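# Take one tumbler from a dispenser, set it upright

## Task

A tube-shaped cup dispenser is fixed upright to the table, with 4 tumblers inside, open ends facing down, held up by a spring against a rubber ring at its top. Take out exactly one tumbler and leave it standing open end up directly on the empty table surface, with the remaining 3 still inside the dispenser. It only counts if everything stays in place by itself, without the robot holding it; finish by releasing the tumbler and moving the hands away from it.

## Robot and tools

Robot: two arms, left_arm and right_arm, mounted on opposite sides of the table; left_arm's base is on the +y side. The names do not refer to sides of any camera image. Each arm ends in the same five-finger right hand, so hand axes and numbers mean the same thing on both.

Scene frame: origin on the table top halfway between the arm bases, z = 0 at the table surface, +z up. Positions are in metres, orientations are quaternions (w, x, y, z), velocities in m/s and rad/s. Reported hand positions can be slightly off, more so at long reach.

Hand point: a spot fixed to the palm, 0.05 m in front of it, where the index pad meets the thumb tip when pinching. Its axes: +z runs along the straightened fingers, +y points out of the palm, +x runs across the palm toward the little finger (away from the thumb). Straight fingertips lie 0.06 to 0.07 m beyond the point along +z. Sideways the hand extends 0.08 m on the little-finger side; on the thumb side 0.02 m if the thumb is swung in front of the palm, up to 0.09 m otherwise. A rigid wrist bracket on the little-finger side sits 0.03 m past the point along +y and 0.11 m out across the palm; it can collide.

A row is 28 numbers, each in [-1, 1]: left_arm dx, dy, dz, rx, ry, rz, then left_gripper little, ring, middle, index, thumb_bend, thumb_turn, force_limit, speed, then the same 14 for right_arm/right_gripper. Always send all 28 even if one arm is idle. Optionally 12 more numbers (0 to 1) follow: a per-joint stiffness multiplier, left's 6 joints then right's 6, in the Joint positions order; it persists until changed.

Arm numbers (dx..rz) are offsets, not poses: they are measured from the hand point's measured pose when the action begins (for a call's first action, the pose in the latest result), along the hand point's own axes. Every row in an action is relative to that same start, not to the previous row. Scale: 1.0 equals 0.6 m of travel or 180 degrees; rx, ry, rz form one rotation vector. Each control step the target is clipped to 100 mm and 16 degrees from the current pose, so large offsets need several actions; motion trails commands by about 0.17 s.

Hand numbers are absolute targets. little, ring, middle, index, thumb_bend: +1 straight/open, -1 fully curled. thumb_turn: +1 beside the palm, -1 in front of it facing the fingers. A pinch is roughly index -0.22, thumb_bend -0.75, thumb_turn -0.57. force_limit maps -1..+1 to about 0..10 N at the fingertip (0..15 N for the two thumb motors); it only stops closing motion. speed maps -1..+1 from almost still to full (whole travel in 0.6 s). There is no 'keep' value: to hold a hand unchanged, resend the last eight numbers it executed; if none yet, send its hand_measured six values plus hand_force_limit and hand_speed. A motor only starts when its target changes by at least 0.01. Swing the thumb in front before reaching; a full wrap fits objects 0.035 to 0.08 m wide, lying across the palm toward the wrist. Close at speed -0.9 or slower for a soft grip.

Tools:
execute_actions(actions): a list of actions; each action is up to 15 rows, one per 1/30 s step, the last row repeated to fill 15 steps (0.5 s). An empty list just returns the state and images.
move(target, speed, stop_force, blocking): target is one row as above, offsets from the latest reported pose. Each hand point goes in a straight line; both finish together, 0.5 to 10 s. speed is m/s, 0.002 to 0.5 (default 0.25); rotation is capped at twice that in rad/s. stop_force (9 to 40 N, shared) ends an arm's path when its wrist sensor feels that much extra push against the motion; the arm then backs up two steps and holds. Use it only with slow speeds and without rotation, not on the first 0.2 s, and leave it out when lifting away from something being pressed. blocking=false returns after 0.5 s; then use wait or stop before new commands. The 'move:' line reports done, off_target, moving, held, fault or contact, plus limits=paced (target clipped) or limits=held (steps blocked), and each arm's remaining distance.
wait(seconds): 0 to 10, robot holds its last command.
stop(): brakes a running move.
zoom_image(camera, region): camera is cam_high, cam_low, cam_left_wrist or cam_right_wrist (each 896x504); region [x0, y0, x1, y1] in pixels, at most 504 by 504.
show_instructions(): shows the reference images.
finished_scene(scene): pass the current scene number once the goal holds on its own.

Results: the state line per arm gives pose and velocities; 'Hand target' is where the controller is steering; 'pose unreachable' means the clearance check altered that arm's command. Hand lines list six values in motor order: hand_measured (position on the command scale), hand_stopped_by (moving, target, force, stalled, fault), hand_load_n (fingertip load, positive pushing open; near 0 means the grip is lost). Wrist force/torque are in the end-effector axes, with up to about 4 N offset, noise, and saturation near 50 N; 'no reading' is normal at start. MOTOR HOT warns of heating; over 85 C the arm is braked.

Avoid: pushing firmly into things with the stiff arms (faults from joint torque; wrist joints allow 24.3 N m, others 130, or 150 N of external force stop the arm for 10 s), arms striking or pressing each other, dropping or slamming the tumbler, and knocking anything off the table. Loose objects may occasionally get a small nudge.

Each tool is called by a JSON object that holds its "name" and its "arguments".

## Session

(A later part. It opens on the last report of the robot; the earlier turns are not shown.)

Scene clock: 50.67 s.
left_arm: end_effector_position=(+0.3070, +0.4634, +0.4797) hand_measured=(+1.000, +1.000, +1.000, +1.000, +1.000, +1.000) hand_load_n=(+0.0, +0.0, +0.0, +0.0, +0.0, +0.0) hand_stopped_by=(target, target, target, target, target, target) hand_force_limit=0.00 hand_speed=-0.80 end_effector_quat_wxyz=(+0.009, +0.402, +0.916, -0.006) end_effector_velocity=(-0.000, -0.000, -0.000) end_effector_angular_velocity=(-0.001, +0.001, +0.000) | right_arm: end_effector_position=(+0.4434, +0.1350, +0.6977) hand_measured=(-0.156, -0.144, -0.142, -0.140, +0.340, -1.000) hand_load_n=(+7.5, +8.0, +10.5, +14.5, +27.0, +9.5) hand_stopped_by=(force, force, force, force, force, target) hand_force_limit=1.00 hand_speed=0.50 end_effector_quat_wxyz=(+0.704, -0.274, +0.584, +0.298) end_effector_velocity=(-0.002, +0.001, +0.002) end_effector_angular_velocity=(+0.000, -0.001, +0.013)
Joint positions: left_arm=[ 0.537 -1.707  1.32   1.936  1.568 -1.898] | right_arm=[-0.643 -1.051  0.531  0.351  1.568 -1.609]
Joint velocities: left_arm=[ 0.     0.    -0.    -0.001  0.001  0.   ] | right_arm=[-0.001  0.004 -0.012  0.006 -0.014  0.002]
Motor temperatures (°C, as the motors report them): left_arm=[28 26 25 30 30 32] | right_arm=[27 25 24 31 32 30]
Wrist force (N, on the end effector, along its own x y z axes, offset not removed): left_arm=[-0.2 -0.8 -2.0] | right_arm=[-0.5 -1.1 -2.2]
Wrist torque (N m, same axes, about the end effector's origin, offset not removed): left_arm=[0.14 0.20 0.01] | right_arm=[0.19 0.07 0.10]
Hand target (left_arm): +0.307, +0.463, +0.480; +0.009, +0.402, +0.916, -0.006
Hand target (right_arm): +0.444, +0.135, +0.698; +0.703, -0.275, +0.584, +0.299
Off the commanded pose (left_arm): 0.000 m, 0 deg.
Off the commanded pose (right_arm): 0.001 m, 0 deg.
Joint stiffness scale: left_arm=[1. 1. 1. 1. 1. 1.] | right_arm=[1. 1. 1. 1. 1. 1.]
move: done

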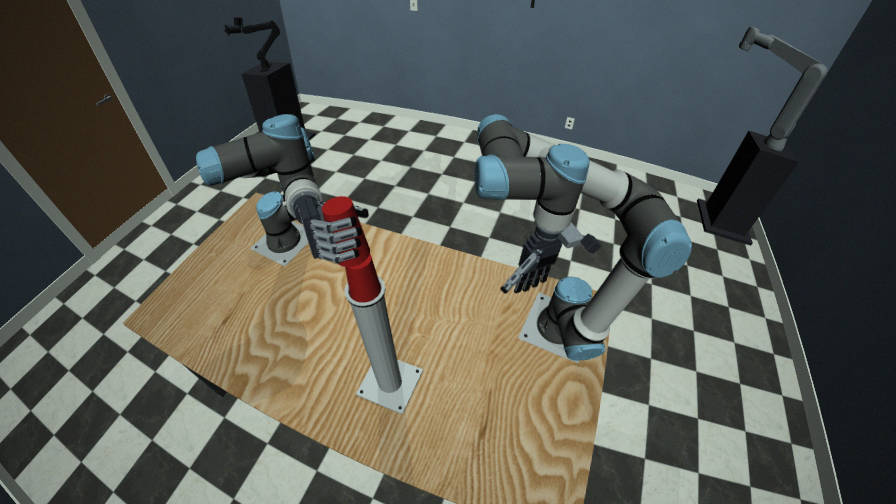

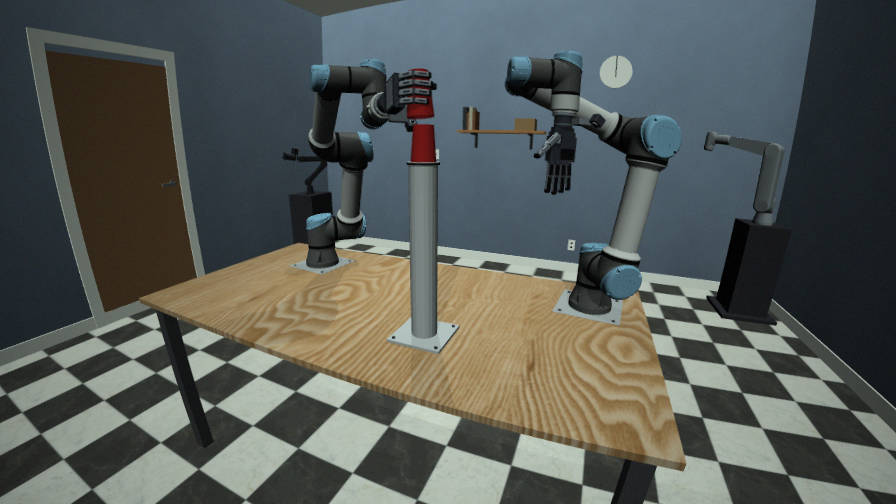

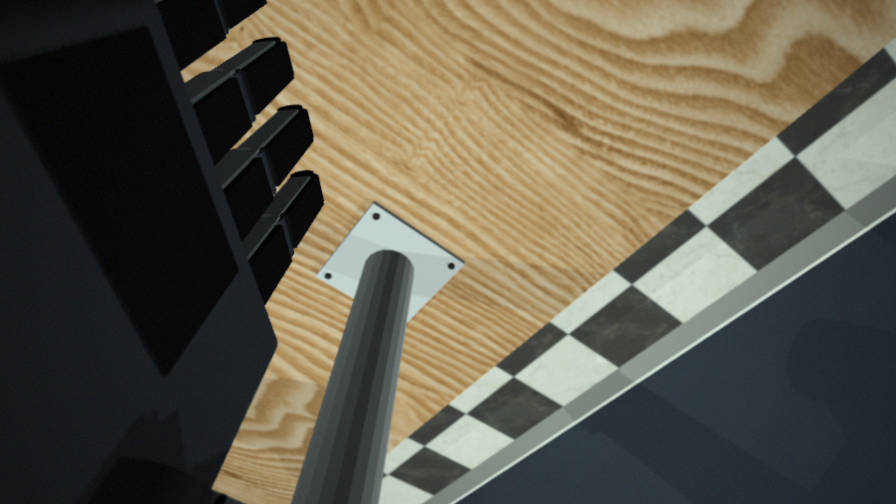

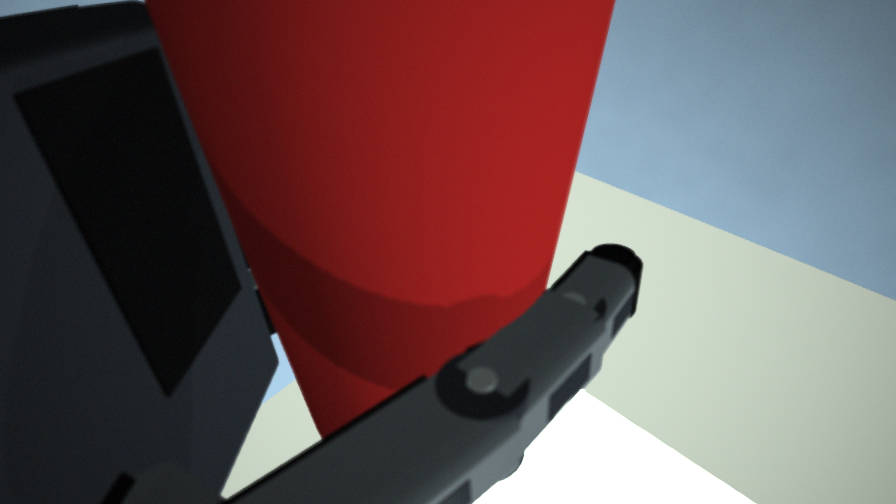

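{"name": "move", "arguments": {"target": [0,0,0,0,0,0,1,1,1,1,1,1,0,-0.8,-0.1,0,-0.36,0,0.053,0.012,-0.9,-0.9,-0.9,-0.9,-0.9,-1,1,0.5], "speed": 0.15}}

{"name": "move", "arguments": {"target": [0,0,0,0,0,0,1,1,1,1,1,1,0,-0.8,1,0,0,0,0,0.999,-0.9,-0.9,-0.9,-0.9,-0.9,-1,1,0.5], "speed": 0.35}}

{"name": "move", "arguments": {"target": [0,0,0,0,0,0,1,1,1,1,1,1,0,-0.8,-0.19,0,0,0,0,0,-0.9,-0.9,-0.9,-0.9,-0.9,-1,1,0.5], "speed": 0.03, "stop_force": 9}}

Scene clock: 57.47 s.
left_arm: end_effector_position=(+0.3070, +0.4634, +0.4797) hand_measured=(+1.000, +1.000, +1.000, +1.000, +1.000, +1.000) hand_load_n=(+0.0, +0.0, +0.0, +0.0, +0.0, +0.0) hand_stopped_by=(target, target, target, target, target, target) hand_force_limit=0.00 hand_speed=-0.80 end_effector_quat_wxyz=(+0.009, +0.402, +0.916, -0.006) end_effector_velocity=(-0.000, +0.000, +0.000) end_effector_angular_velocity=(+0.000, +0.001, +0.000) | right_arm: end_effector_position=(+0.2935, -0.0284, +0.7205) hand_measured=(-0.156, -0.144, -0.142, -0.140, +0.340, -1.000) hand_load_n=(+7.5, +8.0, +10.5, +14.5, +27.0, +9.5) hand_stopped_by=(force, force, force, force, force, target) hand_force_limit=1.00 hand_speed=0.50 end_effector_quat_wxyz=(+0.648, -0.287, +0.645, +0.287) end_effector_velocity=(-0.003, -0.002, -0.000) end_effector_angular_velocity=(-0.002, +0.002, +0.002)
Joint positions: left_arm=[ 0.537 -1.707  1.32   1.936  1.568 -1.898] | right_arm=[-0.631 -1.564  1.026  0.534  1.583 -1.572]
Joint velocities: left_arm=[ 0.    -0.    -0.     0.001  0.001 -0.   ] | right_arm=[ 0.001 -0.006  0.004  0.005 -0.001  0.   ]
Motor temperatures (°C, as the motors report them): left_arm=[28 26 25 30 30 32] | right_arm=[27 25 24 31 32 30]
Wrist force (N, on the end effector, along its own x y z axes, offset not removed): left_arm=[0.2 -0.3 -0.2] | right_arm=[-0.2 0.7 -1.4]
Wrist torque (N m, same axes, about the end effector's origin, offset not removed): left_arm=[-0.04 0.09 0.02] | right_arm=[0.38 0.18 0.12]
Hand target (left_arm): +0.307, +0.463, +0.480; +0.009, +0.402, +0.916, -0.006
Hand target (right_arm): +0.293, -0.030, +0.720; +0.647, -0.287, +0.645, +0.287
Off the commanded pose (left_arm): 0.000 m, 0 deg.
Off the commanded pose (right_arm): 0.001 m, 0 deg.
Joint stiffness scale: left_arm=[1. 1. 1. 1. 1. 1.] | right_arm=[1. 1. 1. 1. 1. 1.]
move: done

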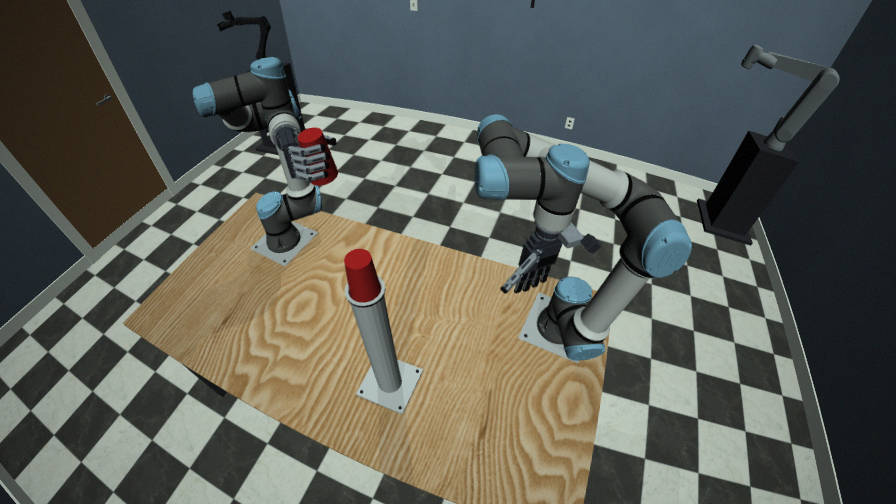

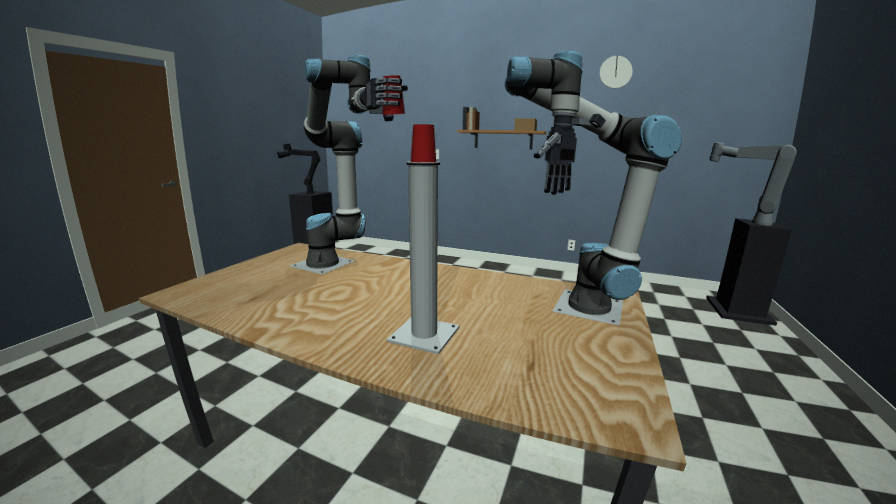

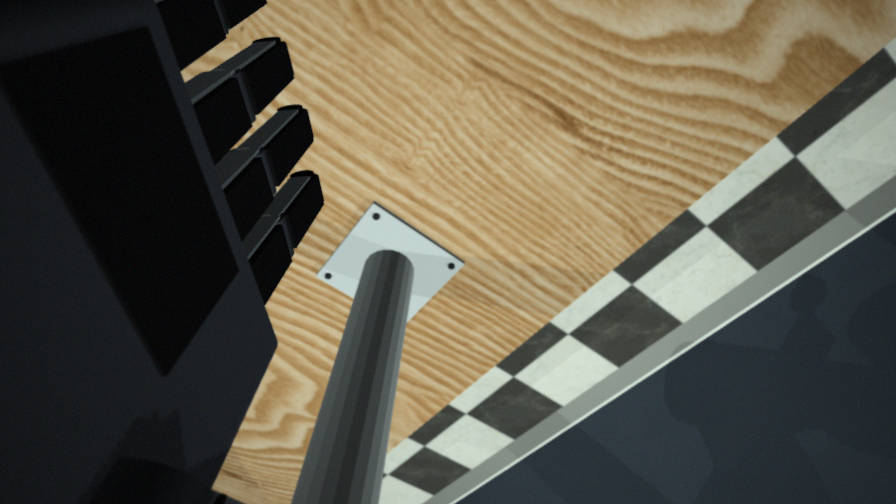

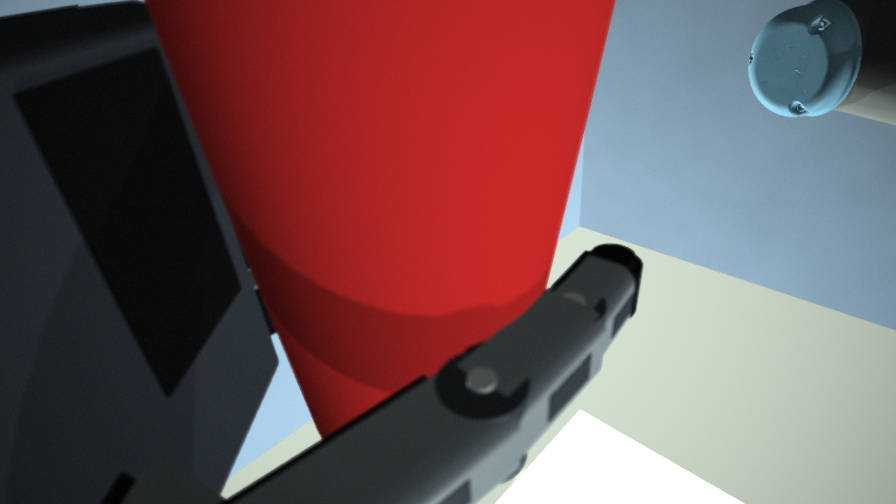

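Scene clock: 62.70 s.
left_arm: end_effector_position=(+0.3070, +0.4634, +0.4797) hand_measured=(+1.000, +1.000, +1.000, +1.000, +1.000, +1.000) hand_load_n=(+0.0, +0.0, +0.0, +0.0, +0.0, +0.0) hand_stopped_by=(target, target, target, target, target, target) hand_force_limit=0.00 hand_speed=-0.80 end_effector_quat_wxyz=(+0.009, +0.402, +0.916, -0.006) end_effector_velocity=(+0.000, -0.000, -0.000) end_effector_angular_velocity=(+0.001, -0.001, -0.001) | right_arm: end_effector_position=(+0.2964, -0.0257, +0.1237) hand_measured=(-0.156, -0.144, -0.142, -0.140, +0.340, -1.000) hand_load_n=(+7.5, +8.0, +11.0, +14.5, +27.0, +10.0) hand_stopped_by=(force, force, force, force, force, target) hand_force_limit=1.00 hand_speed=0.50 end_effector_quat_wxyz=(-0.286, +0.643, +0.288, +0.650) end_effector_velocity=(+0.001, +0.001, -0.002) end_effector_angular_velocity=(+0.014, +0.009, +0.001)
Joint positions: left_arm=[ 0.537 -1.707  1.32   1.936  1.568 -1.898] | right_arm=[-0.314 -1.187  2.077 -0.898  1.9    1.561]
Joint velocities: left_arm=[-0.001  0.     0.    -0.    -0.001  0.   ] | right_arm=[-0.002  0.003  0.002 -0.009 -0.003  0.014]
Motor temperatures (°C, as the motors report them): left_arm=[28 26 25 30 30 32] | right_arm=[27 25 24 31 32 30]
Wrist force (N, on the end effector, along its own x y z axes, offset not removed): left_arm=[2.1 -2.0 -2.7] | right_arm=[-0.9 -4.3 1.6]
Wrist torque (N m, same axes, about the end effector's origin, offset not removed): left_arm=[-0.16 -0.08 0.03] | right_arm=[-0.69 -0.07 -0.15]
Hand target (left_arm): +0.307, +0.463, +0.480; +0.009, +0.402, +0.916, -0.006
Hand target (right_arm): +0.296, -0.027, +0.121; -0.286, +0.644, +0.288, +0.648
Off the commanded pose (left_arm): 0.000 m, 0 deg.
Off the commanded pose (right_arm): 0.004 m, 0 deg.
Joint stiffness scale: left_arm=[1. 1. 1. 1. 1. 1.] | right_arm=[1. 1. 1. 1. 1. 1.]
move: off_target (right_arm)

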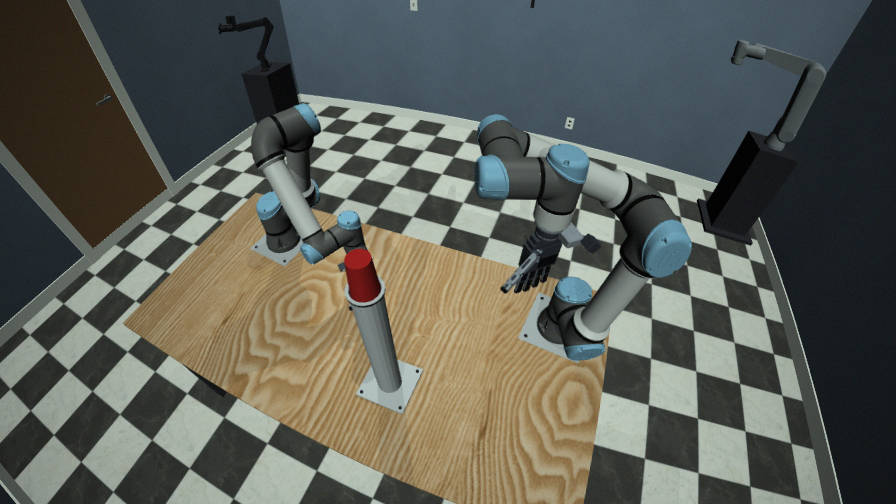

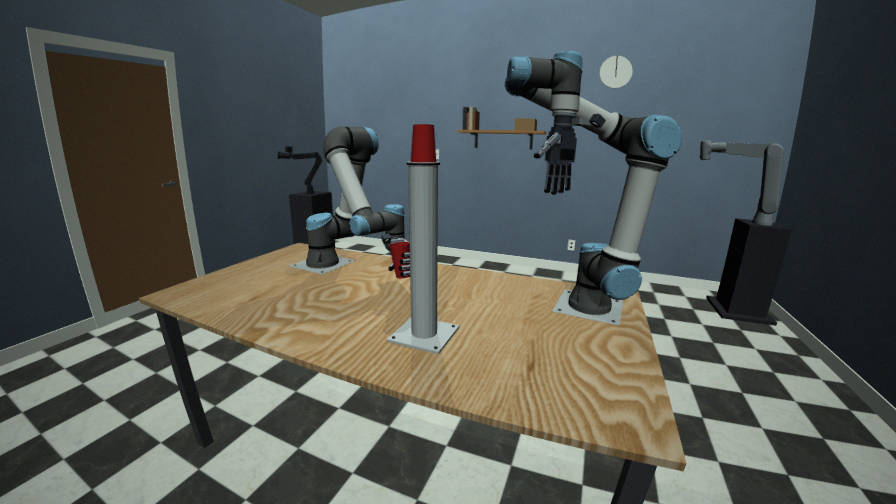

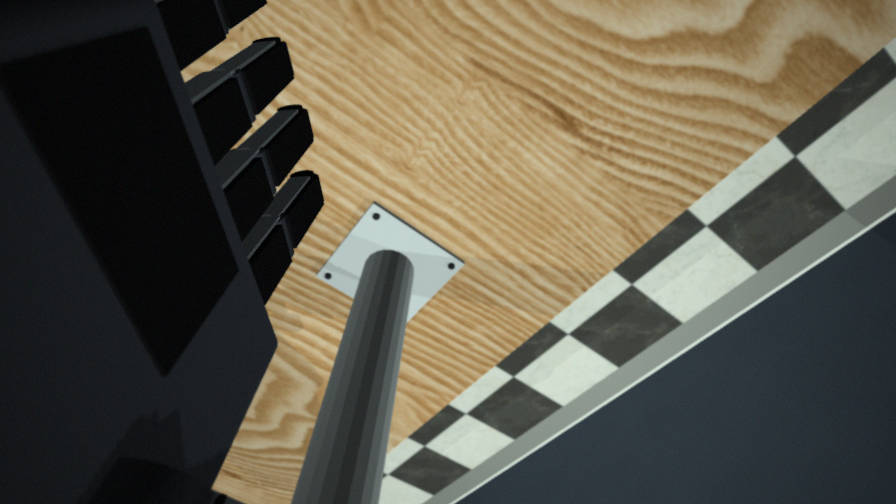

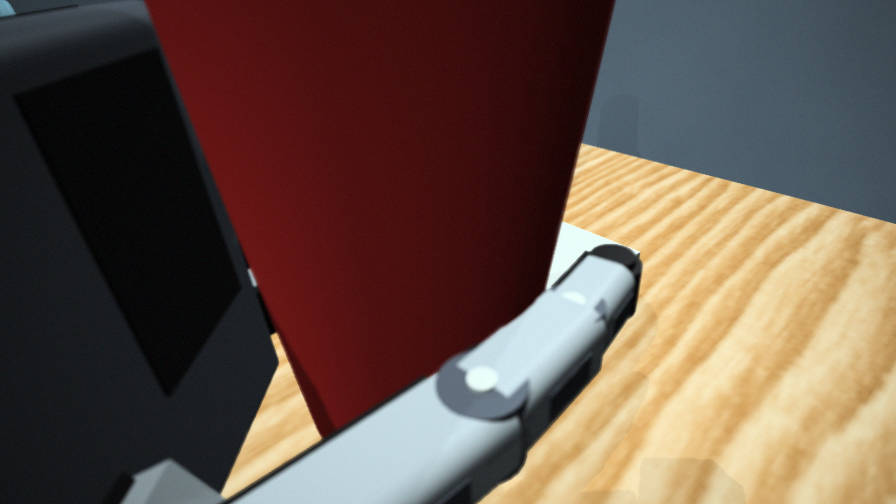

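Scene clock: 66.73 s.
left_arm: end_effector_position=(+0.3070, +0.4634, +0.4797) hand_measured=(+1.000, +1.000, +1.000, +1.000, +1.000, +1.000) hand_load_n=(+0.0, +0.0, +0.0, +0.0, +0.0, +0.0) hand_stopped_by=(target, target, target, target, target, target) hand_force_limit=0.00 hand_speed=-0.80 end_effector_quat_wxyz=(+0.009, +0.402, +0.916, -0.006) end_effector_velocity=(-0.000, +0.000, -0.000) end_effector_angular_velocity=(+0.000, +0.001, +0.001) | right_arm: end_effector_position=(+0.2980, -0.0231, +0.0225) hand_measured=(-0.156, -0.144, -0.142, -0.140, +0.340, -1.000) hand_load_n=(+11.0, +9.5, +10.0, +11.0, +28.0, +5.0) hand_stopped_by=(force, force, force, force, force, target) hand_force_limit=1.00 hand_speed=0.50 end_effector_quat_wxyz=(-0.289, +0.639, +0.286, +0.653) end_effector_velocity=(+0.000, -0.001, +0.005) end_effector_angular_velocity=(-0.011, +0.004, -0.001)
Joint positions: left_arm=[ 0.537 -1.707  1.32   1.936  1.568 -1.898] | right_arm=[-0.315 -0.944  2.101 -1.179  1.898  1.56 ]
Joint velocities: left_arm=[ 0.001  0.    -0.     0.     0.001  0.   ] | right_arm=[-0.001 -0.017 -0.     0.029  0.    -0.   ]
Motor temperatures (°C, as the motors report them): left_arm=[28 26 25 30 30 32] | right_arm=[27 25 24 31 32 30]
Wrist force (N, on the end effector, along its own x y z axes, offset not removed): left_arm=[-0.9 -0.2 1.0] | right_arm=[10.4 -3.4 -4.6]
Wrist torque (N m, same axes, about the end effector's origin, offset not removed): left_arm=[-0.07 0.25 -0.05] | right_arm=[-0.47 -0.57 0.02]
Hand target (left_arm): +0.307, +0.463, +0.480; +0.009, +0.402, +0.916, -0.006
Hand target (right_arm): +0.298, -0.024, +0.022; -0.288, +0.641, +0.287, +0.652
Off the commanded pose (left_arm): 0.000 m, 0 deg.
Off the commanded pose (right_arm): 0.013 m, 1 deg.
Joint stiffness scale: left_arm=[1. 1. 1. 1. 1. 1.] | right_arm=[1. 1. 1. 1. 1. 1.]
move: contact (right_arm)

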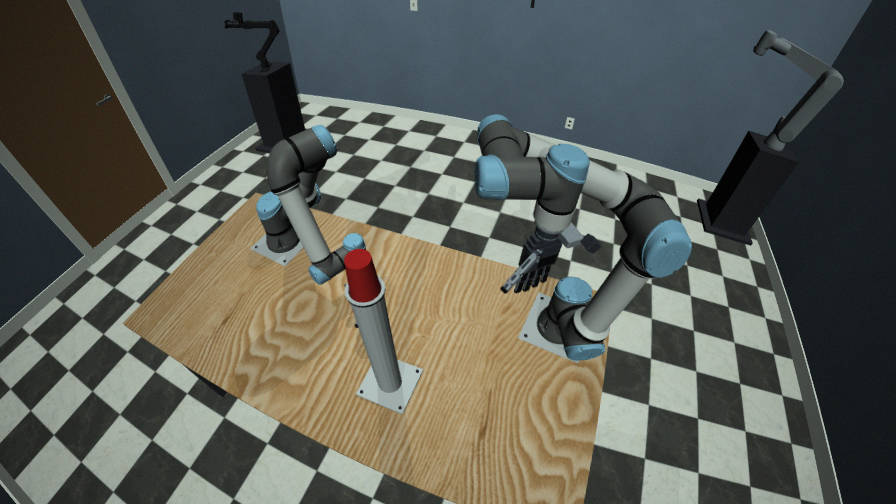

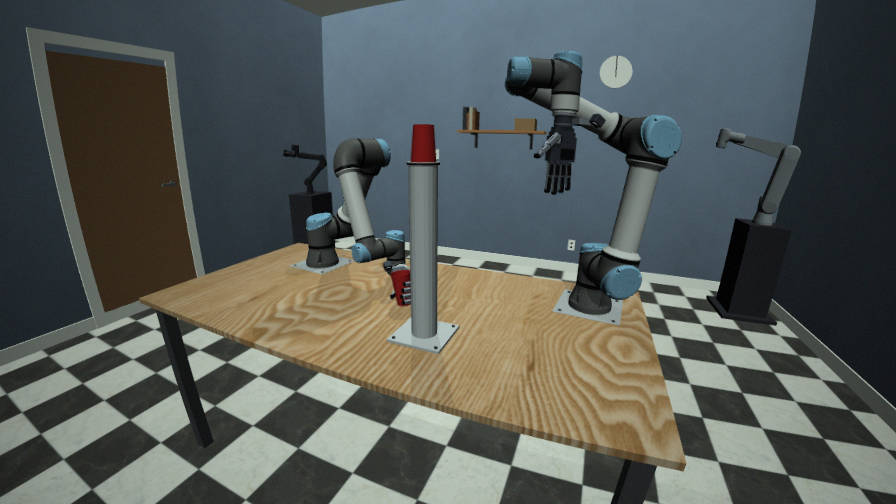

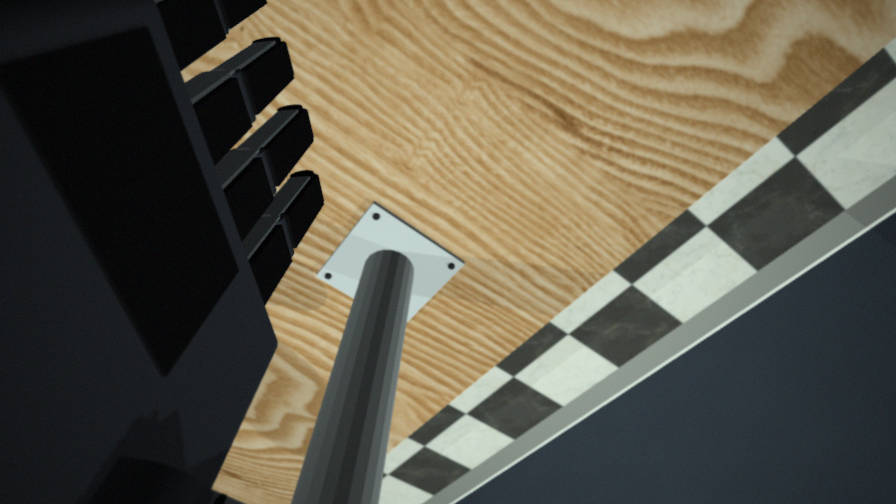

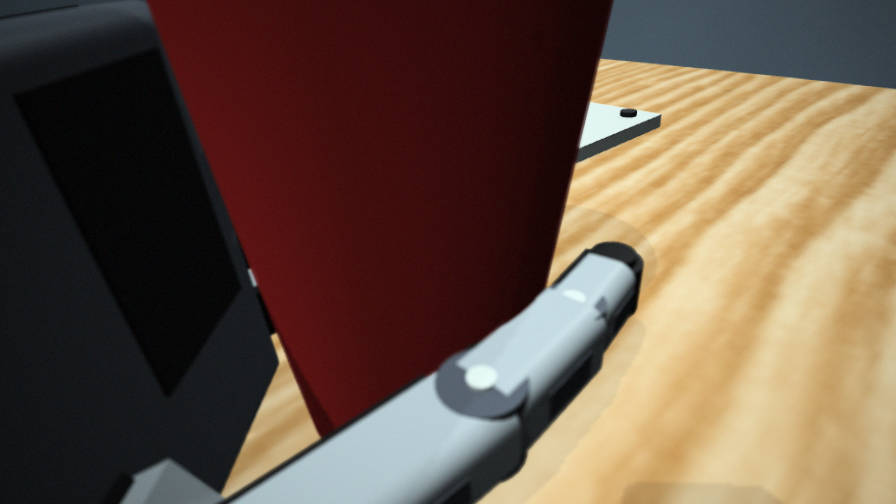

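{"name": "move", "arguments": {"target": [0,0,0,0,0,0,1,1,1,1,1,1,0,-0.8,0,0,0,0,0,0,1,1,1,1,1,-1,1,-0.3]}}

{"name": "move", "arguments": {"target": [0,0,0,0,0,0,1,1,1,1,1,1,0,-0.8,0.03,-0.04,-0.2,0,0,0,1,1,1,1,1,-1,1,-0.3], "speed": 0.1}}

{"name": "finished_scene", "arguments": {"scene": 2}}

Scene clock: 71.43 s.
left_arm: end_effector_position=(+0.3070, +0.4634, +0.4797) hand_measured=(+1.000, +1.000, +1.000, +1.000, +1.000, +1.000) hand_load_n=(+0.0, +0.0, +0.0, +0.0, +0.0, +0.0) hand_stopped_by=(target, target, target, target, target, target) hand_force_limit=0.00 hand_speed=-0.80 end_effector_quat_wxyz=(+0.009, +0.402, +0.916, -0.006) end_effector_velocity=(+0.000, +0.000, -0.000) end_effector_angular_velocity=(+0.001, +0.001, +0.002) | right_arm: end_effector_position=(+0.2981, -0.0229, +0.0238) hand_measured=(+1.000, +1.000, +1.000, +1.000, +1.000, -1.000) hand_load_n=(+0.0, +0.0, +0.0, +0.0, +0.0, +0.0) hand_stopped_by=(target, target, target, target, target, target) hand_force_limit=1.00 hand_speed=-0.30 end_effector_quat_wxyz=(-0.289, +0.638, +0.285, +0.654) end_effector_velocity=(-0.001, +0.001, +0.000) end_effector_angular_velocity=(+0.002, -0.000, +0.003)
Joint positions: left_arm=[ 0.537 -1.707  1.32   1.936  1.568 -1.898] | right_arm=[-0.315 -0.946  2.101 -1.178  1.898  1.56 ]
Joint velocities: left_arm=[0.002 0.001 0.    0.001 0.    0.   ] | right_arm=[ 0.002 -0.    -0.    -0.001 -0.001  0.   ]
Motor temperatures (°C, as the motors report them): left_arm=[28 26 25 30 30 32] | right_arm=[27 25 24 31 32 30]
Wrist force (N, on the end effector, along its own x y z axes, offset not removed): left_arm=[1.1 -0.3 -2.6] | right_arm=[-0.9 -3.1 -1.2]
Wrist torque (N m, same axes, about the end effector's origin, offset not removed): left_arm=[0.09 -0.02 -0.01] | right_arm=[-0.45 0.27 0.07]
Hand target (left_arm): +0.307, +0.463, +0.480; +0.009, +0.402, +0.916, -0.006
Hand target (right_arm): +0.298, -0.023, +0.023; -0.289, +0.639, +0.286, +0.653
Off the commanded pose (left_arm): 0.000 m, 0 deg.
Off the commanded pose (right_arm): 0.001 m, 0 deg.
Joint stiffness scale: left_arm=[1. 1. 1. 1. 1. 1.] | right_arm=[1. 1. 1. 1. 1. 1.]
move: done

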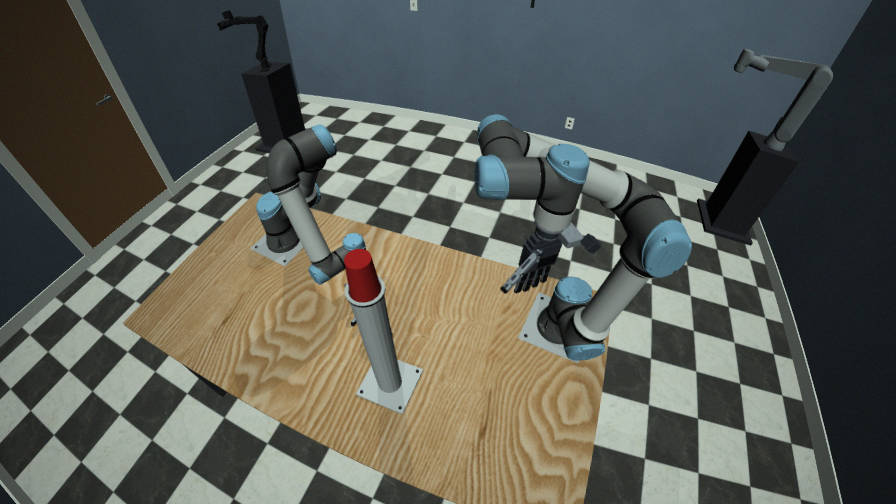

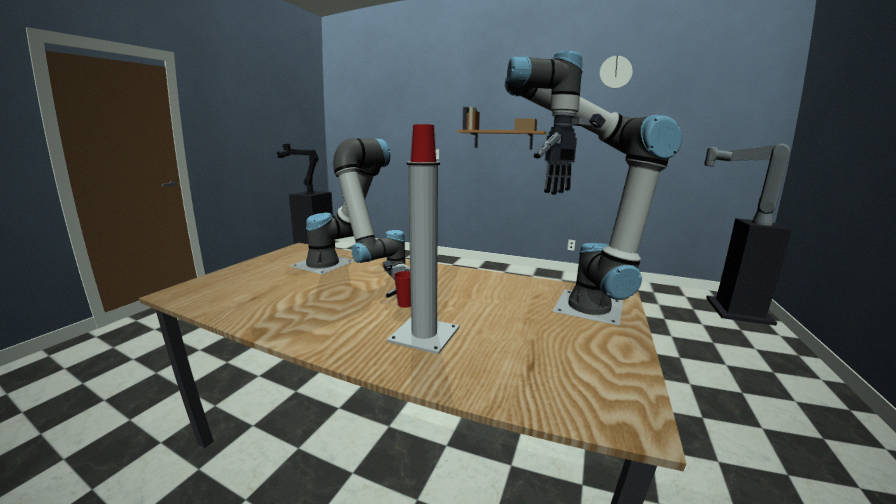

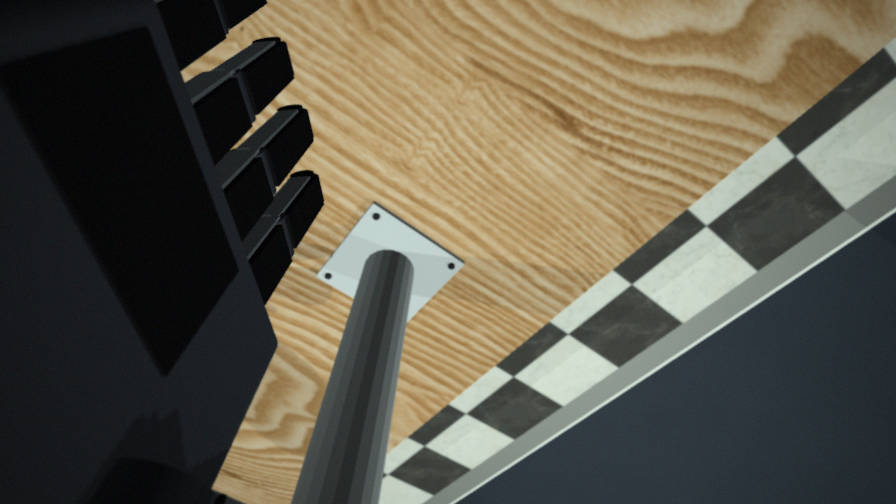

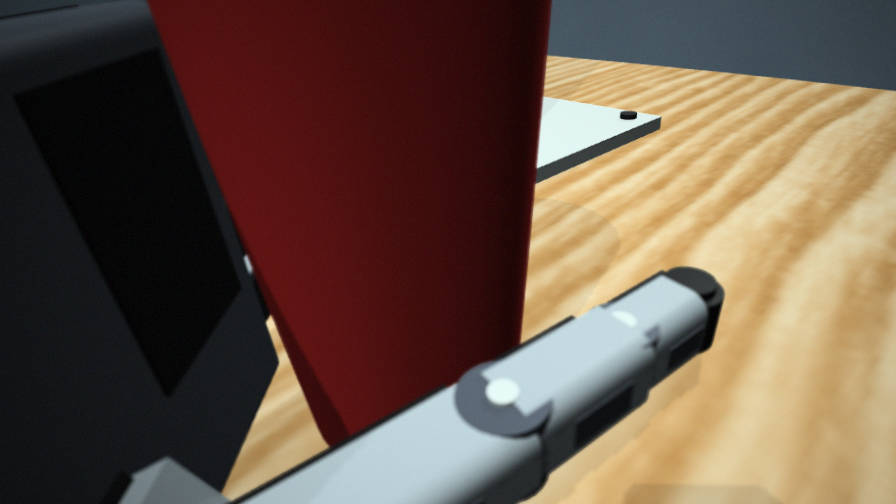

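Scene clock: 73.23 s.
left_arm: end_effector_position=(+0.3070, +0.4634, +0.4797) hand_measured=(+1.000, +1.000, +1.000, +1.000, +1.000, +1.000) hand_load_n=(+0.0, +0.0, +0.0, +0.0, +0.0, +0.0) hand_stopped_by=(target, target, target, target, target, target) hand_force_limit=0.00 hand_speed=-0.80 end_effector_quat_wxyz=(+0.009, +0.402, +0.916, -0.006) end_effector_velocity=(+0.000, +0.000, -0.000) end_effector_angular_velocity=(-0.000, -0.000, +0.001) | right_arm: end_effector_position=(+0.2008, -0.0948, +0.0383) hand_measured=(+1.000, +1.000, +1.000, +1.000, +1.000, -1.000) hand_load_n=(+0.0, +0.0, +0.0, +0.0, +0.0, +0.0) hand_stopped_by=(target, target, target, target, target, target) hand_force_limit=1.00 hand_speed=-0.30 end_effector_quat_wxyz=(-0.290, +0.638, +0.285, +0.653) end_effector_velocity=(-0.001, -0.003, +0.001) end_effector_angular_velocity=(+0.001, -0.001, -0.007)
Joint positions: left_arm=[ 0.537 -1.707  1.32   1.936  1.568 -1.898] | right_arm=[-0.126 -1.064  2.305 -1.265  2.087  1.555]
Joint velocities: left_arm=[ 0.001 -0.    -0.    -0.     0.     0.   ] | right_arm=[ 0.005 -0.002  0.003 -0.003  0.012 -0.001]
Motor temperatures (°C, as the motors report them): left_arm=[28 26 25 30 30 32] | right_arm=[27 25 24 31 32 30]
Wrist force (N, on the end effector, along its own x y z axes, offset not removed): left_arm=[0.2 -0.4 -0.3] | right_arm=[-0.1 -2.9 0.6]
Wrist torque (N m, same axes, about the end effector's origin, offset not removed): left_arm=[-0.03 0.16 -0.10] | right_arm=[-0.43 0.21 -0.11]
Hand target (left_arm): +0.307, +0.463, +0.480; +0.009, +0.402, +0.916, -0.006
Hand target (right_arm): +0.200, -0.096, +0.039; -0.289, +0.638, +0.285, +0.654
Off the commanded pose (left_arm): 0.000 m, 0 deg.
Off the commanded pose (right_arm): 0.002 m, 0 deg.
Joint stiffness scale: left_arm=[1. 1. 1. 1. 1. 1.] | right_arm=[1. 1. 1. 1. 1. 1.]
move: done

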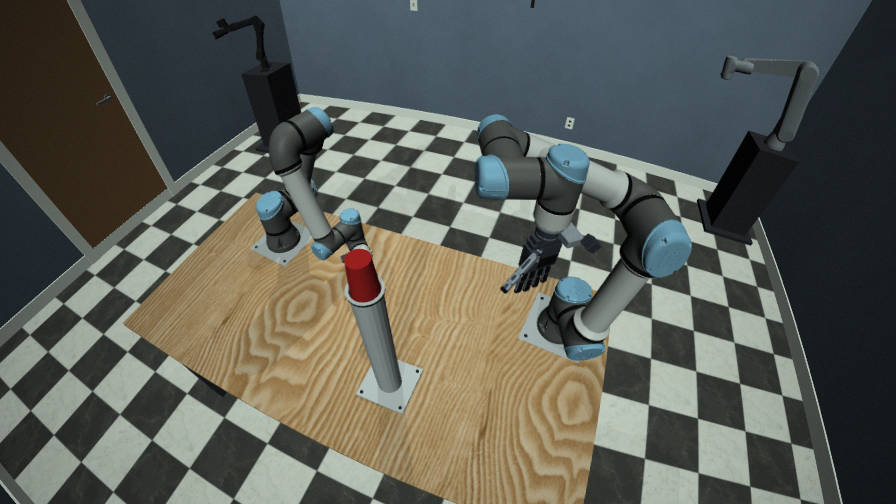

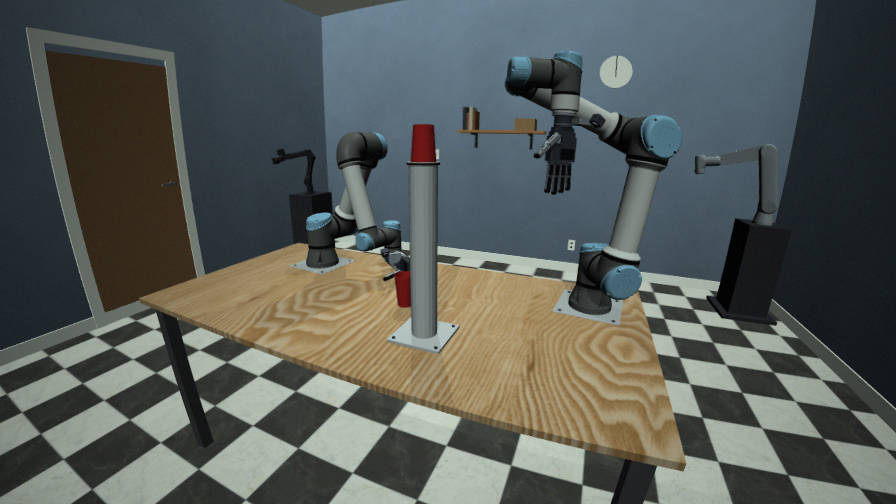

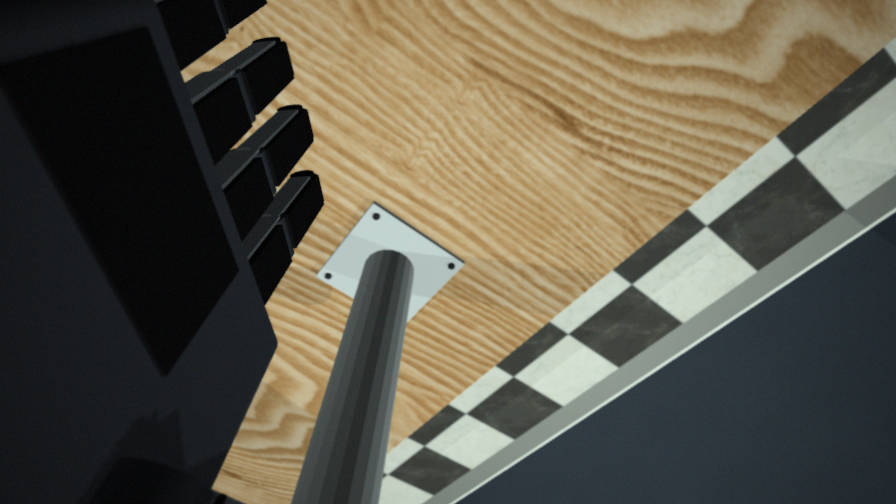

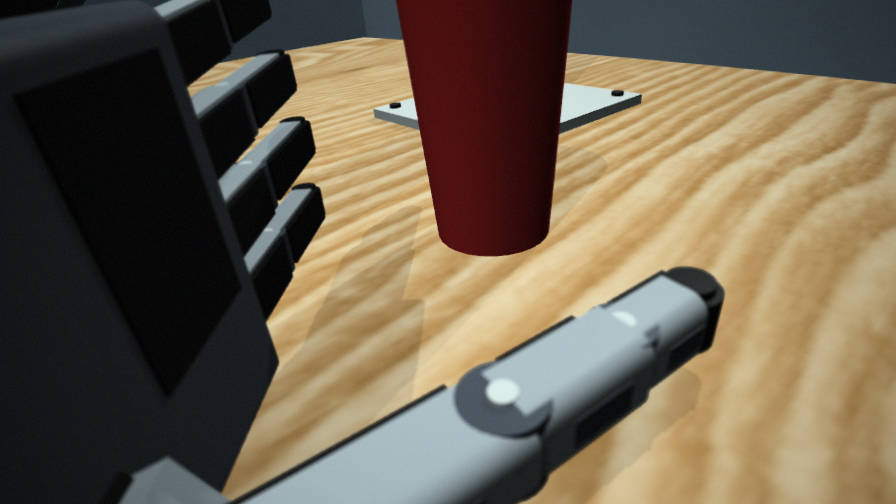

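The scene is finished: the task was done.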